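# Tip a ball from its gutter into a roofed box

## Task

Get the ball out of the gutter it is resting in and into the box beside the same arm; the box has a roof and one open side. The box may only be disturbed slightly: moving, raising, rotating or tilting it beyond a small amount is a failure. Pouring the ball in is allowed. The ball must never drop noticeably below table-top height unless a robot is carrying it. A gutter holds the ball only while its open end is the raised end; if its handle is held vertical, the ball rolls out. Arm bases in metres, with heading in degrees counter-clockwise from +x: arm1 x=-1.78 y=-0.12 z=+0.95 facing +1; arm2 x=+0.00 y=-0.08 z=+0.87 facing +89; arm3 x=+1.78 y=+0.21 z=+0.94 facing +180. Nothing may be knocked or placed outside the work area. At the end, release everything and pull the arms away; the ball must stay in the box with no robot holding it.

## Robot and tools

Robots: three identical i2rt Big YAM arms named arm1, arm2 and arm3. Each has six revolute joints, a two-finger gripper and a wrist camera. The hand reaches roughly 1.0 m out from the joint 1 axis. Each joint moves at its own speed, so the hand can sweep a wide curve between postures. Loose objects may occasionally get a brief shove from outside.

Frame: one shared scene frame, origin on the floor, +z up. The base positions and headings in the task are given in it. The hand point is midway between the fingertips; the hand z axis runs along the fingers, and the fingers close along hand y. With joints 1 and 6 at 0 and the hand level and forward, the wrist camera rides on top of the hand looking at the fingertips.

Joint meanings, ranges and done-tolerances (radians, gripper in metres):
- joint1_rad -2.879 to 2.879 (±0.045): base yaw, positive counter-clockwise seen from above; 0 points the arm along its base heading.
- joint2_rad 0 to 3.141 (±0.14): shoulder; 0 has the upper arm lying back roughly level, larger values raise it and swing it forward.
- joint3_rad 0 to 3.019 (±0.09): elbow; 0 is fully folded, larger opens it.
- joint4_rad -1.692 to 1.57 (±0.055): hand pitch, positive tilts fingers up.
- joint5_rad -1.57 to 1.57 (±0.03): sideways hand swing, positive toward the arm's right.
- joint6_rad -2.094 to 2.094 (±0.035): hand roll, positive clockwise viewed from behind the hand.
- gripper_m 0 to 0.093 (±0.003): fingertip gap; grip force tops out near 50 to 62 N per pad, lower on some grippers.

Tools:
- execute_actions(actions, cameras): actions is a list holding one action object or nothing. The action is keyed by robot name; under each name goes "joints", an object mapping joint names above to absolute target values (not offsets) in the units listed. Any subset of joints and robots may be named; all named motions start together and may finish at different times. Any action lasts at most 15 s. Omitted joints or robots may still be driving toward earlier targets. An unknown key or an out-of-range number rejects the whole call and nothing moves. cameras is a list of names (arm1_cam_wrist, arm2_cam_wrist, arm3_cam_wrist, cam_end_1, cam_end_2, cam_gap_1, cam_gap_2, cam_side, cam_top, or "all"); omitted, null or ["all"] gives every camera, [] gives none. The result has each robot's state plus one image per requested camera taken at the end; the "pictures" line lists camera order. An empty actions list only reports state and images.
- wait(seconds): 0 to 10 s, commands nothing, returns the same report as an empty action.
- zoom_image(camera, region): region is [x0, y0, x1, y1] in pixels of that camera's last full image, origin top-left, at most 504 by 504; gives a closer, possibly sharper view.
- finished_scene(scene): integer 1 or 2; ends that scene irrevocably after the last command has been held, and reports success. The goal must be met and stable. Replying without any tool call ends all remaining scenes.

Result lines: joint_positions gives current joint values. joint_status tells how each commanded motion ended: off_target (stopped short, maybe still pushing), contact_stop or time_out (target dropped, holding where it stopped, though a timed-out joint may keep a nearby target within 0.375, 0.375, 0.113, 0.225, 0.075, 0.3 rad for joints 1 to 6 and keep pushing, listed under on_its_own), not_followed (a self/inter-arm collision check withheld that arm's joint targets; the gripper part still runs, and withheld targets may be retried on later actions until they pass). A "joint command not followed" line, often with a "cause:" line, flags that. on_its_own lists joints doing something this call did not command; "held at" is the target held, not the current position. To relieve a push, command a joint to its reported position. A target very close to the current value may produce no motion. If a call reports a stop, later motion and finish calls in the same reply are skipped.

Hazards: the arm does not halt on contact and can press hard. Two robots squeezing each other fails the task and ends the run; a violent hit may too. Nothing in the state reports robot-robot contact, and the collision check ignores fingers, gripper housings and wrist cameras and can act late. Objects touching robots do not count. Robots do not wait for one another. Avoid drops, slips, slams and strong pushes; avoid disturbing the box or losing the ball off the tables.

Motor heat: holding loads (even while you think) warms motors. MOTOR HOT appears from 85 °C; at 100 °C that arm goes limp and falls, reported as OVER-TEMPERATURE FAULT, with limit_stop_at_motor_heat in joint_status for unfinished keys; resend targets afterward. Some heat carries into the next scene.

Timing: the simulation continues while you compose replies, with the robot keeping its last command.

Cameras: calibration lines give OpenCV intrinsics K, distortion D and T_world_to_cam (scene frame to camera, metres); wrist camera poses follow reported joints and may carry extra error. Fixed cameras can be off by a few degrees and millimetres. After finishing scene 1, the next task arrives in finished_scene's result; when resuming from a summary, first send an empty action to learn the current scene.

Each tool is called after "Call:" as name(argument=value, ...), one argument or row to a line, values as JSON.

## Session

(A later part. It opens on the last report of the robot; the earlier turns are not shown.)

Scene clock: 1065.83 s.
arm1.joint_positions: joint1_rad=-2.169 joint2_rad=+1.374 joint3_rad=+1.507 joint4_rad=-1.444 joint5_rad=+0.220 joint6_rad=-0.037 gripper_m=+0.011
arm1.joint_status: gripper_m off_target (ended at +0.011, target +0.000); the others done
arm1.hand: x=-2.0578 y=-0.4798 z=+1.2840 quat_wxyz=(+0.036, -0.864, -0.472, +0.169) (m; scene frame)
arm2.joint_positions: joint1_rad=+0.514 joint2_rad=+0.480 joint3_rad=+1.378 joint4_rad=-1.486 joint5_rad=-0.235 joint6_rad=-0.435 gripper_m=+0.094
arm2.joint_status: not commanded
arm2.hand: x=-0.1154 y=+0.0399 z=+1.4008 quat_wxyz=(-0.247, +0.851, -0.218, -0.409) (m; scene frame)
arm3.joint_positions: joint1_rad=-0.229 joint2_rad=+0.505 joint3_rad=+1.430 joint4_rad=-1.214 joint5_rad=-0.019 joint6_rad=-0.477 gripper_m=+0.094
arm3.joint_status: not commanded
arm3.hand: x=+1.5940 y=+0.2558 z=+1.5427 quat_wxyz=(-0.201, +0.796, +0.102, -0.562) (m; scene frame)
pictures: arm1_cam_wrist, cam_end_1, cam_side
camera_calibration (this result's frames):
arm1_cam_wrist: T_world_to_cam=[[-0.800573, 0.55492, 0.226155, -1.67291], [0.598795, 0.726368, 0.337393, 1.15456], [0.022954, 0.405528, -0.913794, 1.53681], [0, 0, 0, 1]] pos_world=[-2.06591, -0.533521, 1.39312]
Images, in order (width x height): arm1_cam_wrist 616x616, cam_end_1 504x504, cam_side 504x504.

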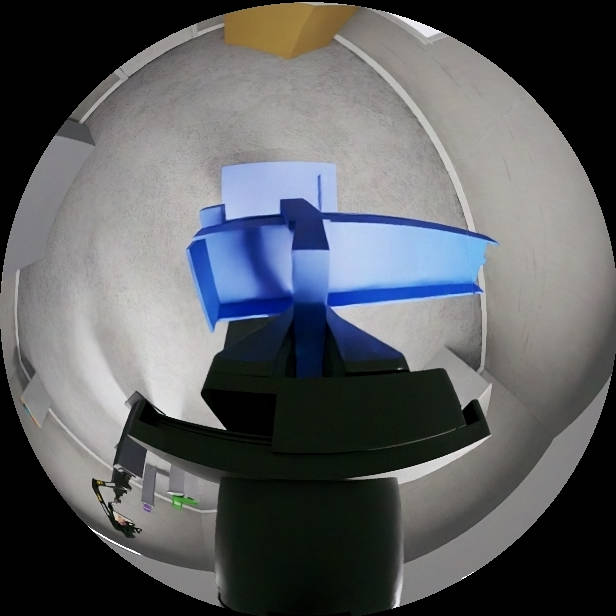

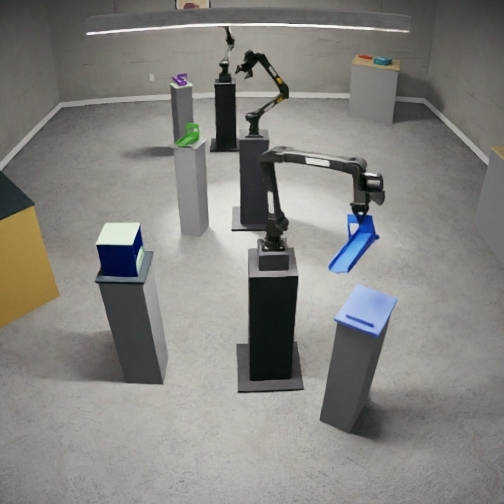

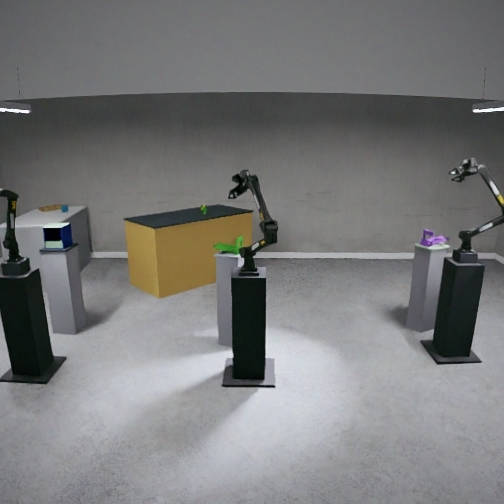

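Call:
execute_actions(
  actions=[
    {"arm1":{"joints":{"joint1_rad":-2.155,"joint2_rad":1.85,"joint3_rad":1.55,"joint4_rad":-1.17,"joint6_rad":-0.01,"gripper_m":0.0}}},
  ],
  cameras=["cam_end_1","arm1_cam_wrist","cam_side"],
)

Scene clock: 1086.73 s.
arm1.joint_positions: joint1_rad=-2.163 joint2_rad=+1.886 joint3_rad=+1.520 joint4_rad=-1.178 joint5_rad=+0.218 joint6_rad=-0.025 gripper_m=+0.011
arm1.joint_status: gripper_m off_target (ended at +0.011, target +0.000); the others done
arm1.hand: x=-2.1174 y=-0.5771 z=+1.0437 quat_wxyz=(+0.089, -0.867, -0.485, +0.067) (m; scene frame)
arm2.joint_positions: joint1_rad=+0.514 joint2_rad=+0.480 joint3_rad=+1.378 joint4_rad=-1.486 joint5_rad=-0.235 joint6_rad=-0.435 gripper_m=+0.094
arm2.joint_status: not commanded
arm2.hand: x=-0.1154 y=+0.0399 z=+1.4008 quat_wxyz=(-0.247, +0.851, -0.218, -0.409) (m; scene frame)
arm3.joint_positions: joint1_rad=-0.229 joint2_rad=+0.505 joint3_rad=+1.430 joint4_rad=-1.214 joint5_rad=-0.019 joint6_rad=-0.477 gripper_m=+0.094
arm3.joint_status: not commanded
arm3.hand: x=+1.5940 y=+0.2558 z=+1.5427 quat_wxyz=(-0.201, +0.796, +0.102, -0.562) (m; scene frame)
pictures: arm1_cam_wrist, cam_end_1, cam_side
camera_calibration (this result's frames):
arm1_cam_wrist: T_world_to_cam=[[-0.826715, 0.516161, 0.223875, -1.68754], [0.545531, 0.638078, 0.543371, 0.963282], [0.137618, 0.571344, -0.809091, 1.58719], [0, 0, 0, 1]] pos_world=[-2.13904, -0.650437, 1.13856]
Images, in order (width x height): arm1_cam_wrist 616x616, cam_end_1 504x504, cam_side 504x504.

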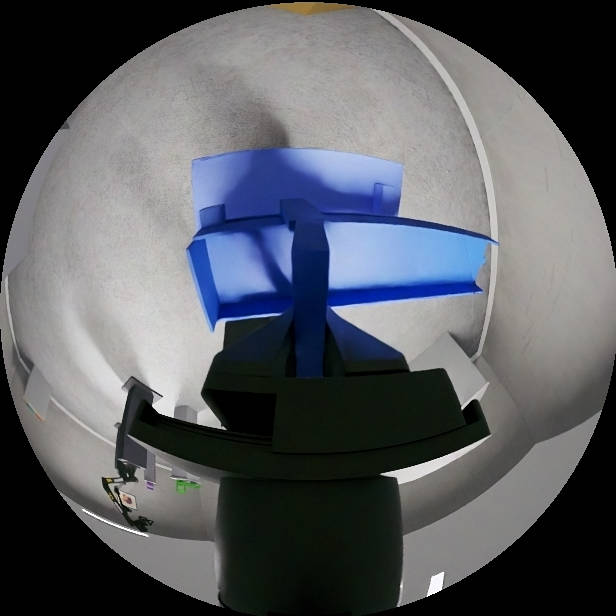

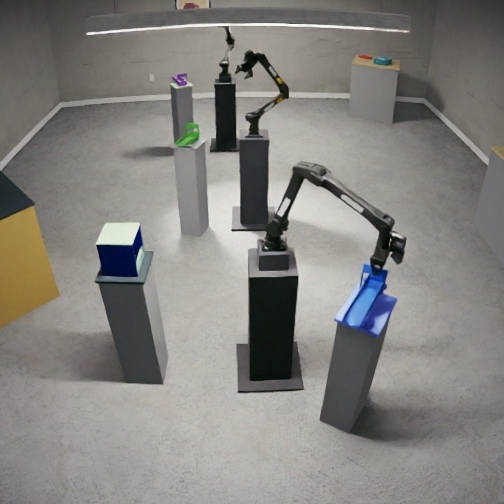

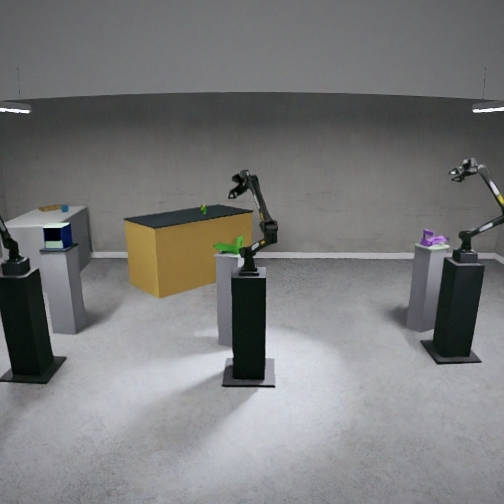

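Call:
execute_actions(
  actions=[
    {"arm1":{"joints":{"joint2_rad":1.965,"joint3_rad":1.54,"joint4_rad":-1.09,"gripper_m":0.0}}},
  ],
  cameras=["cam_end_1","arm1_cam_wrist"],
)

Scene clock: 1095.87 s.
arm1.joint_positions: joint1_rad=-2.163 joint2_rad=+1.965 joint3_rad=+1.520 joint4_rad=-1.100 joint5_rad=+0.218 joint6_rad=-0.025 gripper_m=+0.011
arm1.joint_status: gripper_m off_target (ended at +0.011, target +0.000); the others done
arm1.hand: x=-2.1254 y=-0.5893 z=+1.0007 quat_wxyz=(+0.089, -0.867, -0.485, +0.067) (m; scene frame)
arm2.joint_positions: joint1_rad=+0.514 joint2_rad=+0.480 joint3_rad=+1.378 joint4_rad=-1.486 joint5_rad=-0.235 joint6_rad=-0.435 gripper_m=+0.094
arm2.joint_status: not commanded
arm2.hand: x=-0.1154 y=+0.0399 z=+1.4008 quat_wxyz=(-0.247, +0.851, -0.218, -0.409) (m; scene frame)
arm3.joint_positions: joint1_rad=-0.229 joint2_rad=+0.505 joint3_rad=+1.430 joint4_rad=-1.214 joint5_rad=-0.019 joint6_rad=-0.477 gripper_m=+0.094
arm3.joint_status: not commanded
arm3.hand: x=+1.5940 y=+0.2558 z=+1.5427 quat_wxyz=(-0.201, +0.796, +0.102, -0.562) (m; scene frame)
pictures: arm1_cam_wrist, cam_end_1
camera_calibration (this result's frames):
arm1_cam_wrist: T_world_to_cam=[[-0.82676, 0.516091, 0.22387, -1.67838], [0.545419, 0.637903, 0.543689, 0.998127], [0.137785, 0.571603, -0.808879, 1.56078], [0, 0, 0, 1]] pos_world=[-2.14707, -0.66266, 1.09555]
Images, in order (width x height): arm1_cam_wrist 616x616, cam_end_1 504x504.

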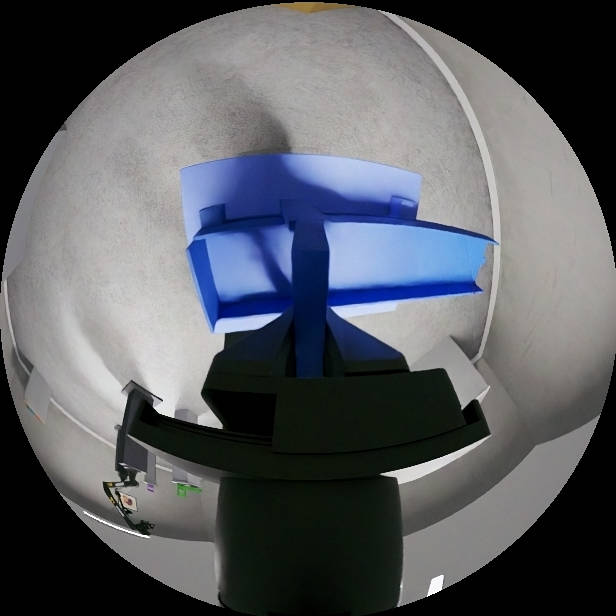

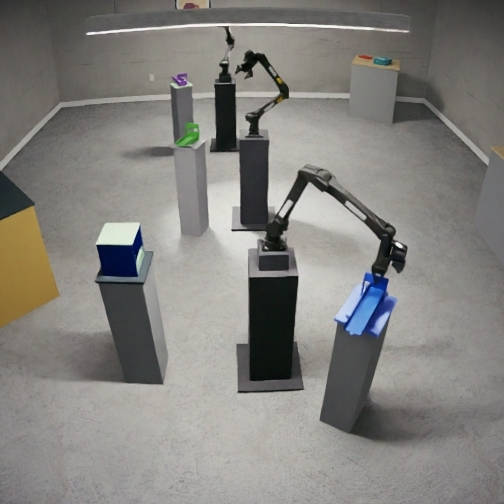

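Call:
execute_actions(
  actions=[
    {"arm1":{"joints":{"joint2_rad":2.002,"joint3_rad":1.53,"joint4_rad":-1.075,"gripper_m":0.0}}},
  ],
  cameras=["cam_end_1","arm1_cam_wrist"],
)

Scene clock: 1103.20 s.
arm1.joint_positions: joint1_rad=-2.163 joint2_rad=+1.988 joint3_rad=+1.520 joint4_rad=-1.086 joint5_rad=+0.218 joint6_rad=-0.025 gripper_m=+0.011
arm1.joint_status: gripper_m off_target (ended at +0.011, target +0.000); the others done
arm1.hand: x=-2.1262 y=-0.5905 z=+0.9884 quat_wxyz=(+0.091, -0.867, -0.486, +0.063) (m; scene frame)
arm2.joint_positions: joint1_rad=+0.514 joint2_rad=+0.480 joint3_rad=+1.378 joint4_rad=-1.486 joint5_rad=-0.235 joint6_rad=-0.435 gripper_m=+0.094
arm2.joint_status: not commanded
arm2.hand: x=-0.1154 y=+0.0399 z=+1.4008 quat_wxyz=(-0.247, +0.851, -0.218, -0.409) (m; scene frame)
arm3.joint_positions: joint1_rad=-0.229 joint2_rad=+0.505 joint3_rad=+1.430 joint4_rad=-1.214 joint5_rad=-0.019 joint6_rad=-0.477 gripper_m=+0.094
arm3.joint_status: not commanded
arm3.hand: x=+1.5940 y=+0.2558 z=+1.5427 quat_wxyz=(-0.201, +0.796, +0.102, -0.562) (m; scene frame)
pictures: arm1_cam_wrist, cam_end_1
camera_calibration (this result's frames):
arm1_cam_wrist: T_world_to_cam=[[-0.827763, 0.514533, 0.223751, -1.67861], [0.542952, 0.634027, 0.550648, 0.991627], [0.141462, 0.577292, -0.80419, 1.55818], [0, 0, 0, 1]] pos_world=[-2.14832, -0.664543, 1.08263]
Images, in order (width x height): arm1_cam_wrist 616x616, cam_end_1 504x504.

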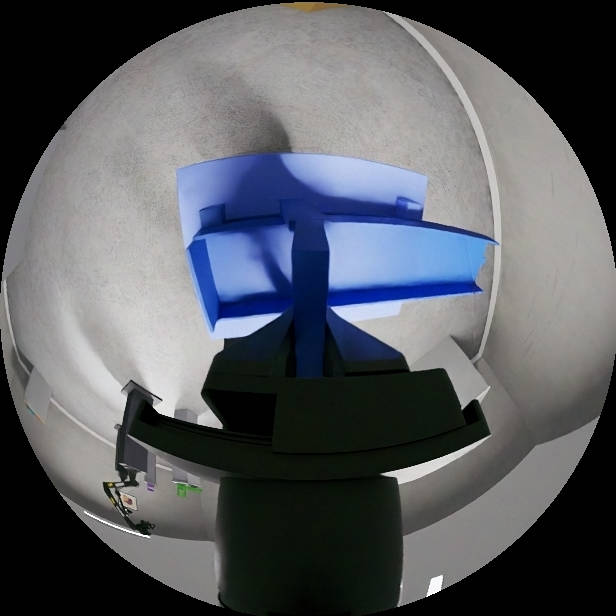

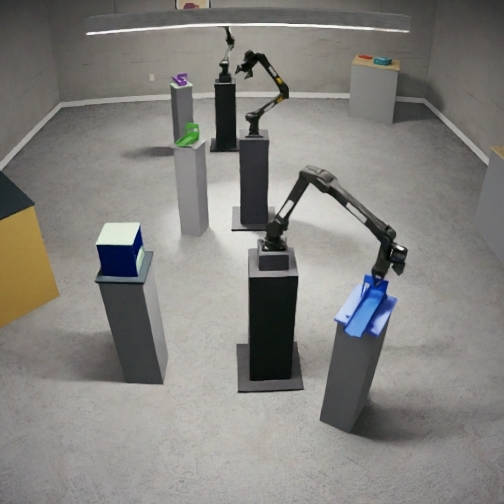

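Call:
execute_actions(
  actions=[
    {"arm1":{"joints":{"joint2_rad":2.017,"gripper_m":0.0}}},
  ],
  cameras=["arm1_cam_wrist"],
)

Scene clock: 1108.10 s.
arm1.joint_positions: joint1_rad=-2.163 joint2_rad=+1.999 joint3_rad=+1.520 joint4_rad=-1.086 joint5_rad=+0.218 joint6_rad=-0.025 gripper_m=+0.011
arm1.joint_status: gripper_m off_target (ended at +0.011, target +0.000); the others done
arm1.hand: x=-2.1256 y=-0.5896 z=+0.9820 quat_wxyz=(+0.094, -0.867, -0.486, +0.058) (m; scene frame)
arm2.joint_positions: joint1_rad=+0.514 joint2_rad=+0.480 joint3_rad=+1.378 joint4_rad=-1.486 joint5_rad=-0.235 joint6_rad=-0.435 gripper_m=+0.094
arm2.joint_status: not commanded
arm2.hand: x=-0.1154 y=+0.0399 z=+1.4008 quat_wxyz=(-0.247, +0.851, -0.218, -0.409) (m; scene frame)
arm3.joint_positions: joint1_rad=-0.229 joint2_rad=+0.505 joint3_rad=+1.430 joint4_rad=-1.214 joint5_rad=-0.019 joint6_rad=-0.477 gripper_m=+0.094
arm3.joint_status: not commanded
arm3.hand: x=+1.5940 y=+0.2558 z=+1.5427 quat_wxyz=(-0.201, +0.796, +0.102, -0.562) (m; scene frame)
pictures: arm1_cam_wrist
camera_calibration (this result's frames):
arm1_cam_wrist: T_world_to_cam=[[-0.829129, 0.51241, 0.223564, -1.68116], [0.539536, 0.628662, 0.560076, 0.974601], [0.146442, 0.584996, -0.797706, 1.56118], [0, 0, 0, 1]] pos_world=[-2.14835, -0.664539, 1.07536]
Images, in order (width x height): arm1_cam_wrist 616x616.

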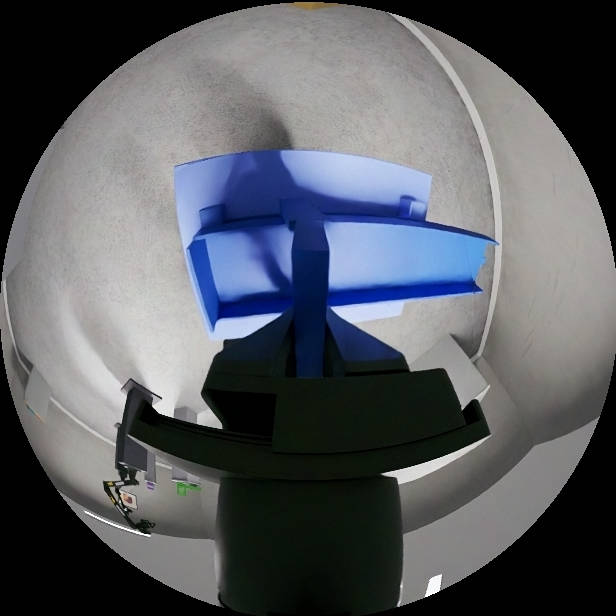

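Call:
execute_actions(
  actions=[
    {"arm1":{"joints":{"gripper_m":0.06}}},
  ],
  cameras=["arm1_cam_wrist","cam_end_1"],
)

Scene clock: 1114.53 s.
arm1.joint_positions: joint1_rad=-2.163 joint2_rad=+1.999 joint3_rad=+1.520 joint4_rad=-1.086 joint5_rad=+0.220 joint6_rad=-0.024 gripper_m=+0.060
arm1.joint_status: all done
arm1.hand: x=-2.1260 y=-0.5894 z=+0.9821 quat_wxyz=(+0.095, -0.867, -0.486, +0.059) (m; scene frame)
arm2.joint_positions: joint1_rad=+0.514 joint2_rad=+0.480 joint3_rad=+1.378 joint4_rad=-1.486 joint5_rad=-0.235 joint6_rad=-0.435 gripper_m=+0.094
arm2.joint_status: not commanded
arm2.hand: x=-0.1154 y=+0.0399 z=+1.4008 quat_wxyz=(-0.247, +0.851, -0.218, -0.409) (m; scene frame)
arm3.joint_positions: joint1_rad=-0.229 joint2_rad=+0.505 joint3_rad=+1.430 joint4_rad=-1.214 joint5_rad=-0.019 joint6_rad=-0.477 gripper_m=+0.094
arm3.joint_status: not commanded
arm3.hand: x=+1.5940 y=+0.2558 z=+1.5427 quat_wxyz=(-0.201, +0.796, +0.102, -0.562) (m; scene frame)
pictures: arm1_cam_wrist, cam_end_1
camera_calibration (this result's frames):
arm1_cam_wrist: T_world_to_cam=[[-0.828479, 0.512486, 0.22579, -1.68231], [0.540893, 0.62779, 0.559745, 0.977289], [0.145113, 0.585865, -0.79731, 1.55847], [0, 0, 0, 1]] pos_world=[-2.14852, -0.66443, 1.0754]
Images, in order (width x height): arm1_cam_wrist 616x616, cam_end_1 504x504.

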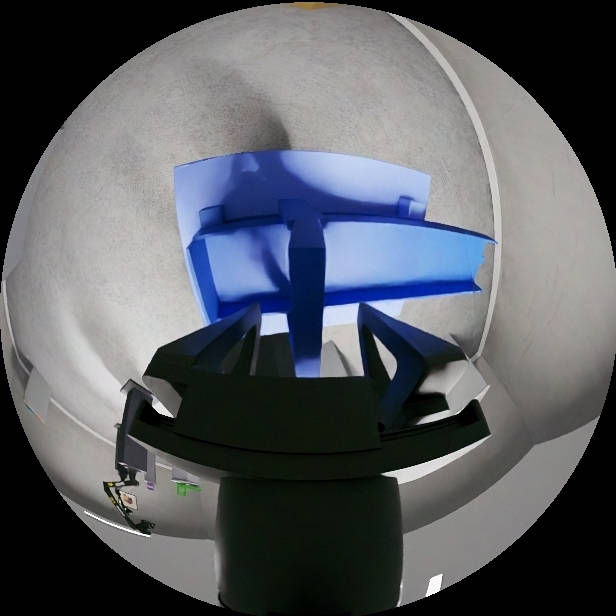

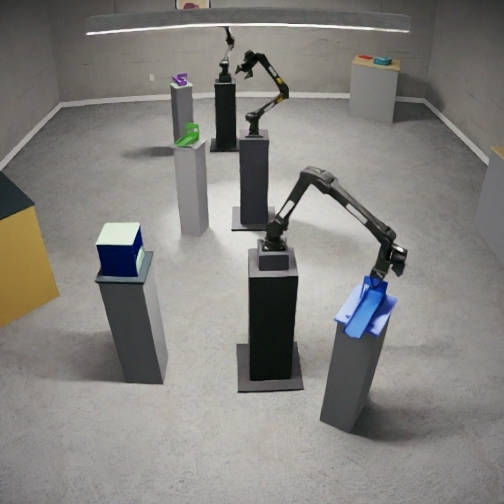

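Call:
execute_actions(
  actions=[
    {"arm1":{"joints":{"joint2_rad":1.82,"gripper_m":0.06}}},
  ],
  cameras=[],
)

Call:
execute_actions(
  actions=[
    {"arm1":{"joints":{"joint2_rad":1.3,"joint4_rad":-1.3,"gripper_m":0.085}}},
  ],
  cameras=["arm1_cam_wrist","cam_end_1","cam_side"],
)

Scene clock: 1124.53 s.
arm1.joint_positions: joint1_rad=-2.163 joint2_rad=+1.803 joint3_rad=+1.520 joint4_rad=-1.086 joint5_rad=+0.220 joint6_rad=-0.024 gripper_m=+0.060
arm1.joint_status: all done
arm1.hand: x=-2.1301 y=-0.5964 z=+1.0928 quat_wxyz=(+0.049, -0.867, -0.474, +0.145) (m; scene frame)
arm2.joint_positions: joint1_rad=+0.514 joint2_rad=+0.480 joint3_rad=+1.378 joint4_rad=-1.486 joint5_rad=-0.235 joint6_rad=-0.435 gripper_m=+0.094
arm2.joint_status: not commanded
arm2.hand: x=-0.1154 y=+0.0399 z=+1.4008 quat_wxyz=(-0.247, +0.851, -0.218, -0.409) (m; scene frame)
arm3.joint_positions: joint1_rad=-0.229 joint2_rad=+0.505 joint3_rad=+1.430 joint4_rad=-1.214 joint5_rad=-0.019 joint6_rad=-0.477 gripper_m=+0.094
arm3.joint_status: not commanded
arm3.hand: x=+1.5940 y=+0.2558 z=+1.5427 quat_wxyz=(-0.201, +0.796, +0.102, -0.562) (m; scene frame)
pictures: none
No camera images: the call's "cameras" was empty. Leave "cameras" out to get every camera's image.

Scene clock: 1126.00 s.
arm1.joint_positions: joint1_rad=-2.163 joint2_rad=+1.289 joint3_rad=+1.513 joint4_rad=-1.291 joint5_rad=+0.221 joint6_rad=-0.024 gripper_m=+0.085
arm1.joint_status: all done
arm1.hand: x=-2.0636 y=-0.4944 z=+1.3381 quat_wxyz=(-0.023, -0.852, -0.447, +0.273) (m; scene frame)
arm2.joint_positions: joint1_rad=+0.514 joint2_rad=+0.480 joint3_rad=+1.378 joint4_rad=-1.486 joint5_rad=-0.235 joint6_rad=-0.435 gripper_m=+0.094
arm2.joint_status: not commanded
arm2.hand: x=-0.1154 y=+0.0399 z=+1.4008 quat_wxyz=(-0.247, +0.851, -0.218, -0.409) (m; scene frame)
arm3.joint_positions: joint1_rad=-0.229 joint2_rad=+0.505 joint3_rad=+1.430 joint4_rad=-1.214 joint5_rad=-0.019 joint6_rad=-0.477 gripper_m=+0.094
arm3.joint_status: not commanded
arm3.hand: x=+1.5940 y=+0.2558 z=+1.5427 quat_wxyz=(-0.201, +0.796, +0.102, -0.562) (m; scene frame)
pictures: arm1_cam_wrist, cam_end_1, cam_side
camera_calibration (this result's frames):
arm1_cam_wrist: T_world_to_cam=[[-0.769524, 0.603935, 0.207596, -1.56857], [0.630828, 0.769473, 0.0998352, 1.55566], [-0.0994457, 0.207783, -0.973107, 1.3213], [0, 0, 0, 1]] pos_world=[-2.05701, -0.524267, 1.45608]
Images, in order (width x height): arm1_cam_wrist 616x616, cam_end_1 504x504, cam_side 504x504.

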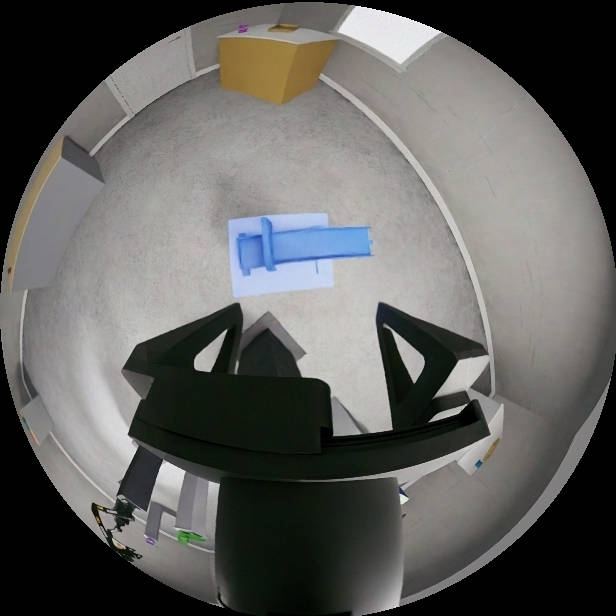

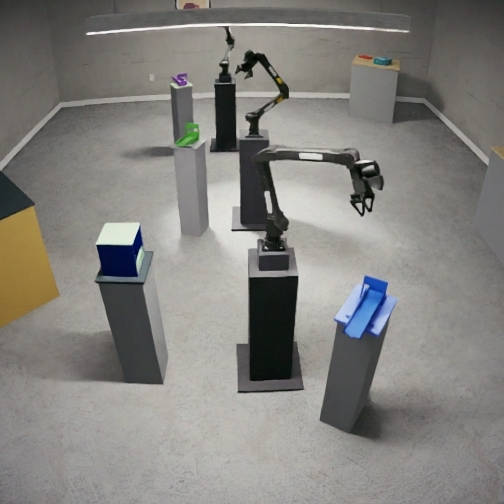

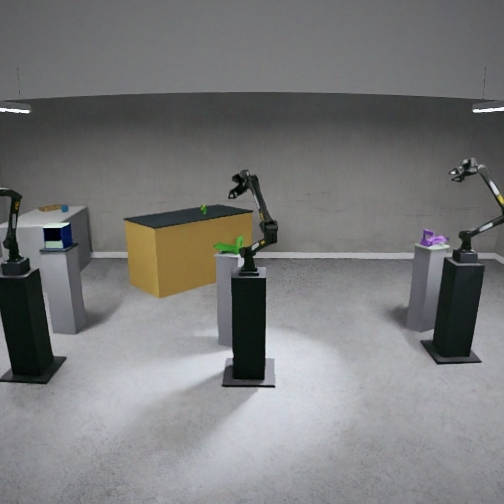

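The gutter is resting back on its stand. I saw the ball inside the box, the box hasn't moved, and the arm is clear.

Call:
finished_scene(
  scene=2,
)

The scene is finished: the task was done.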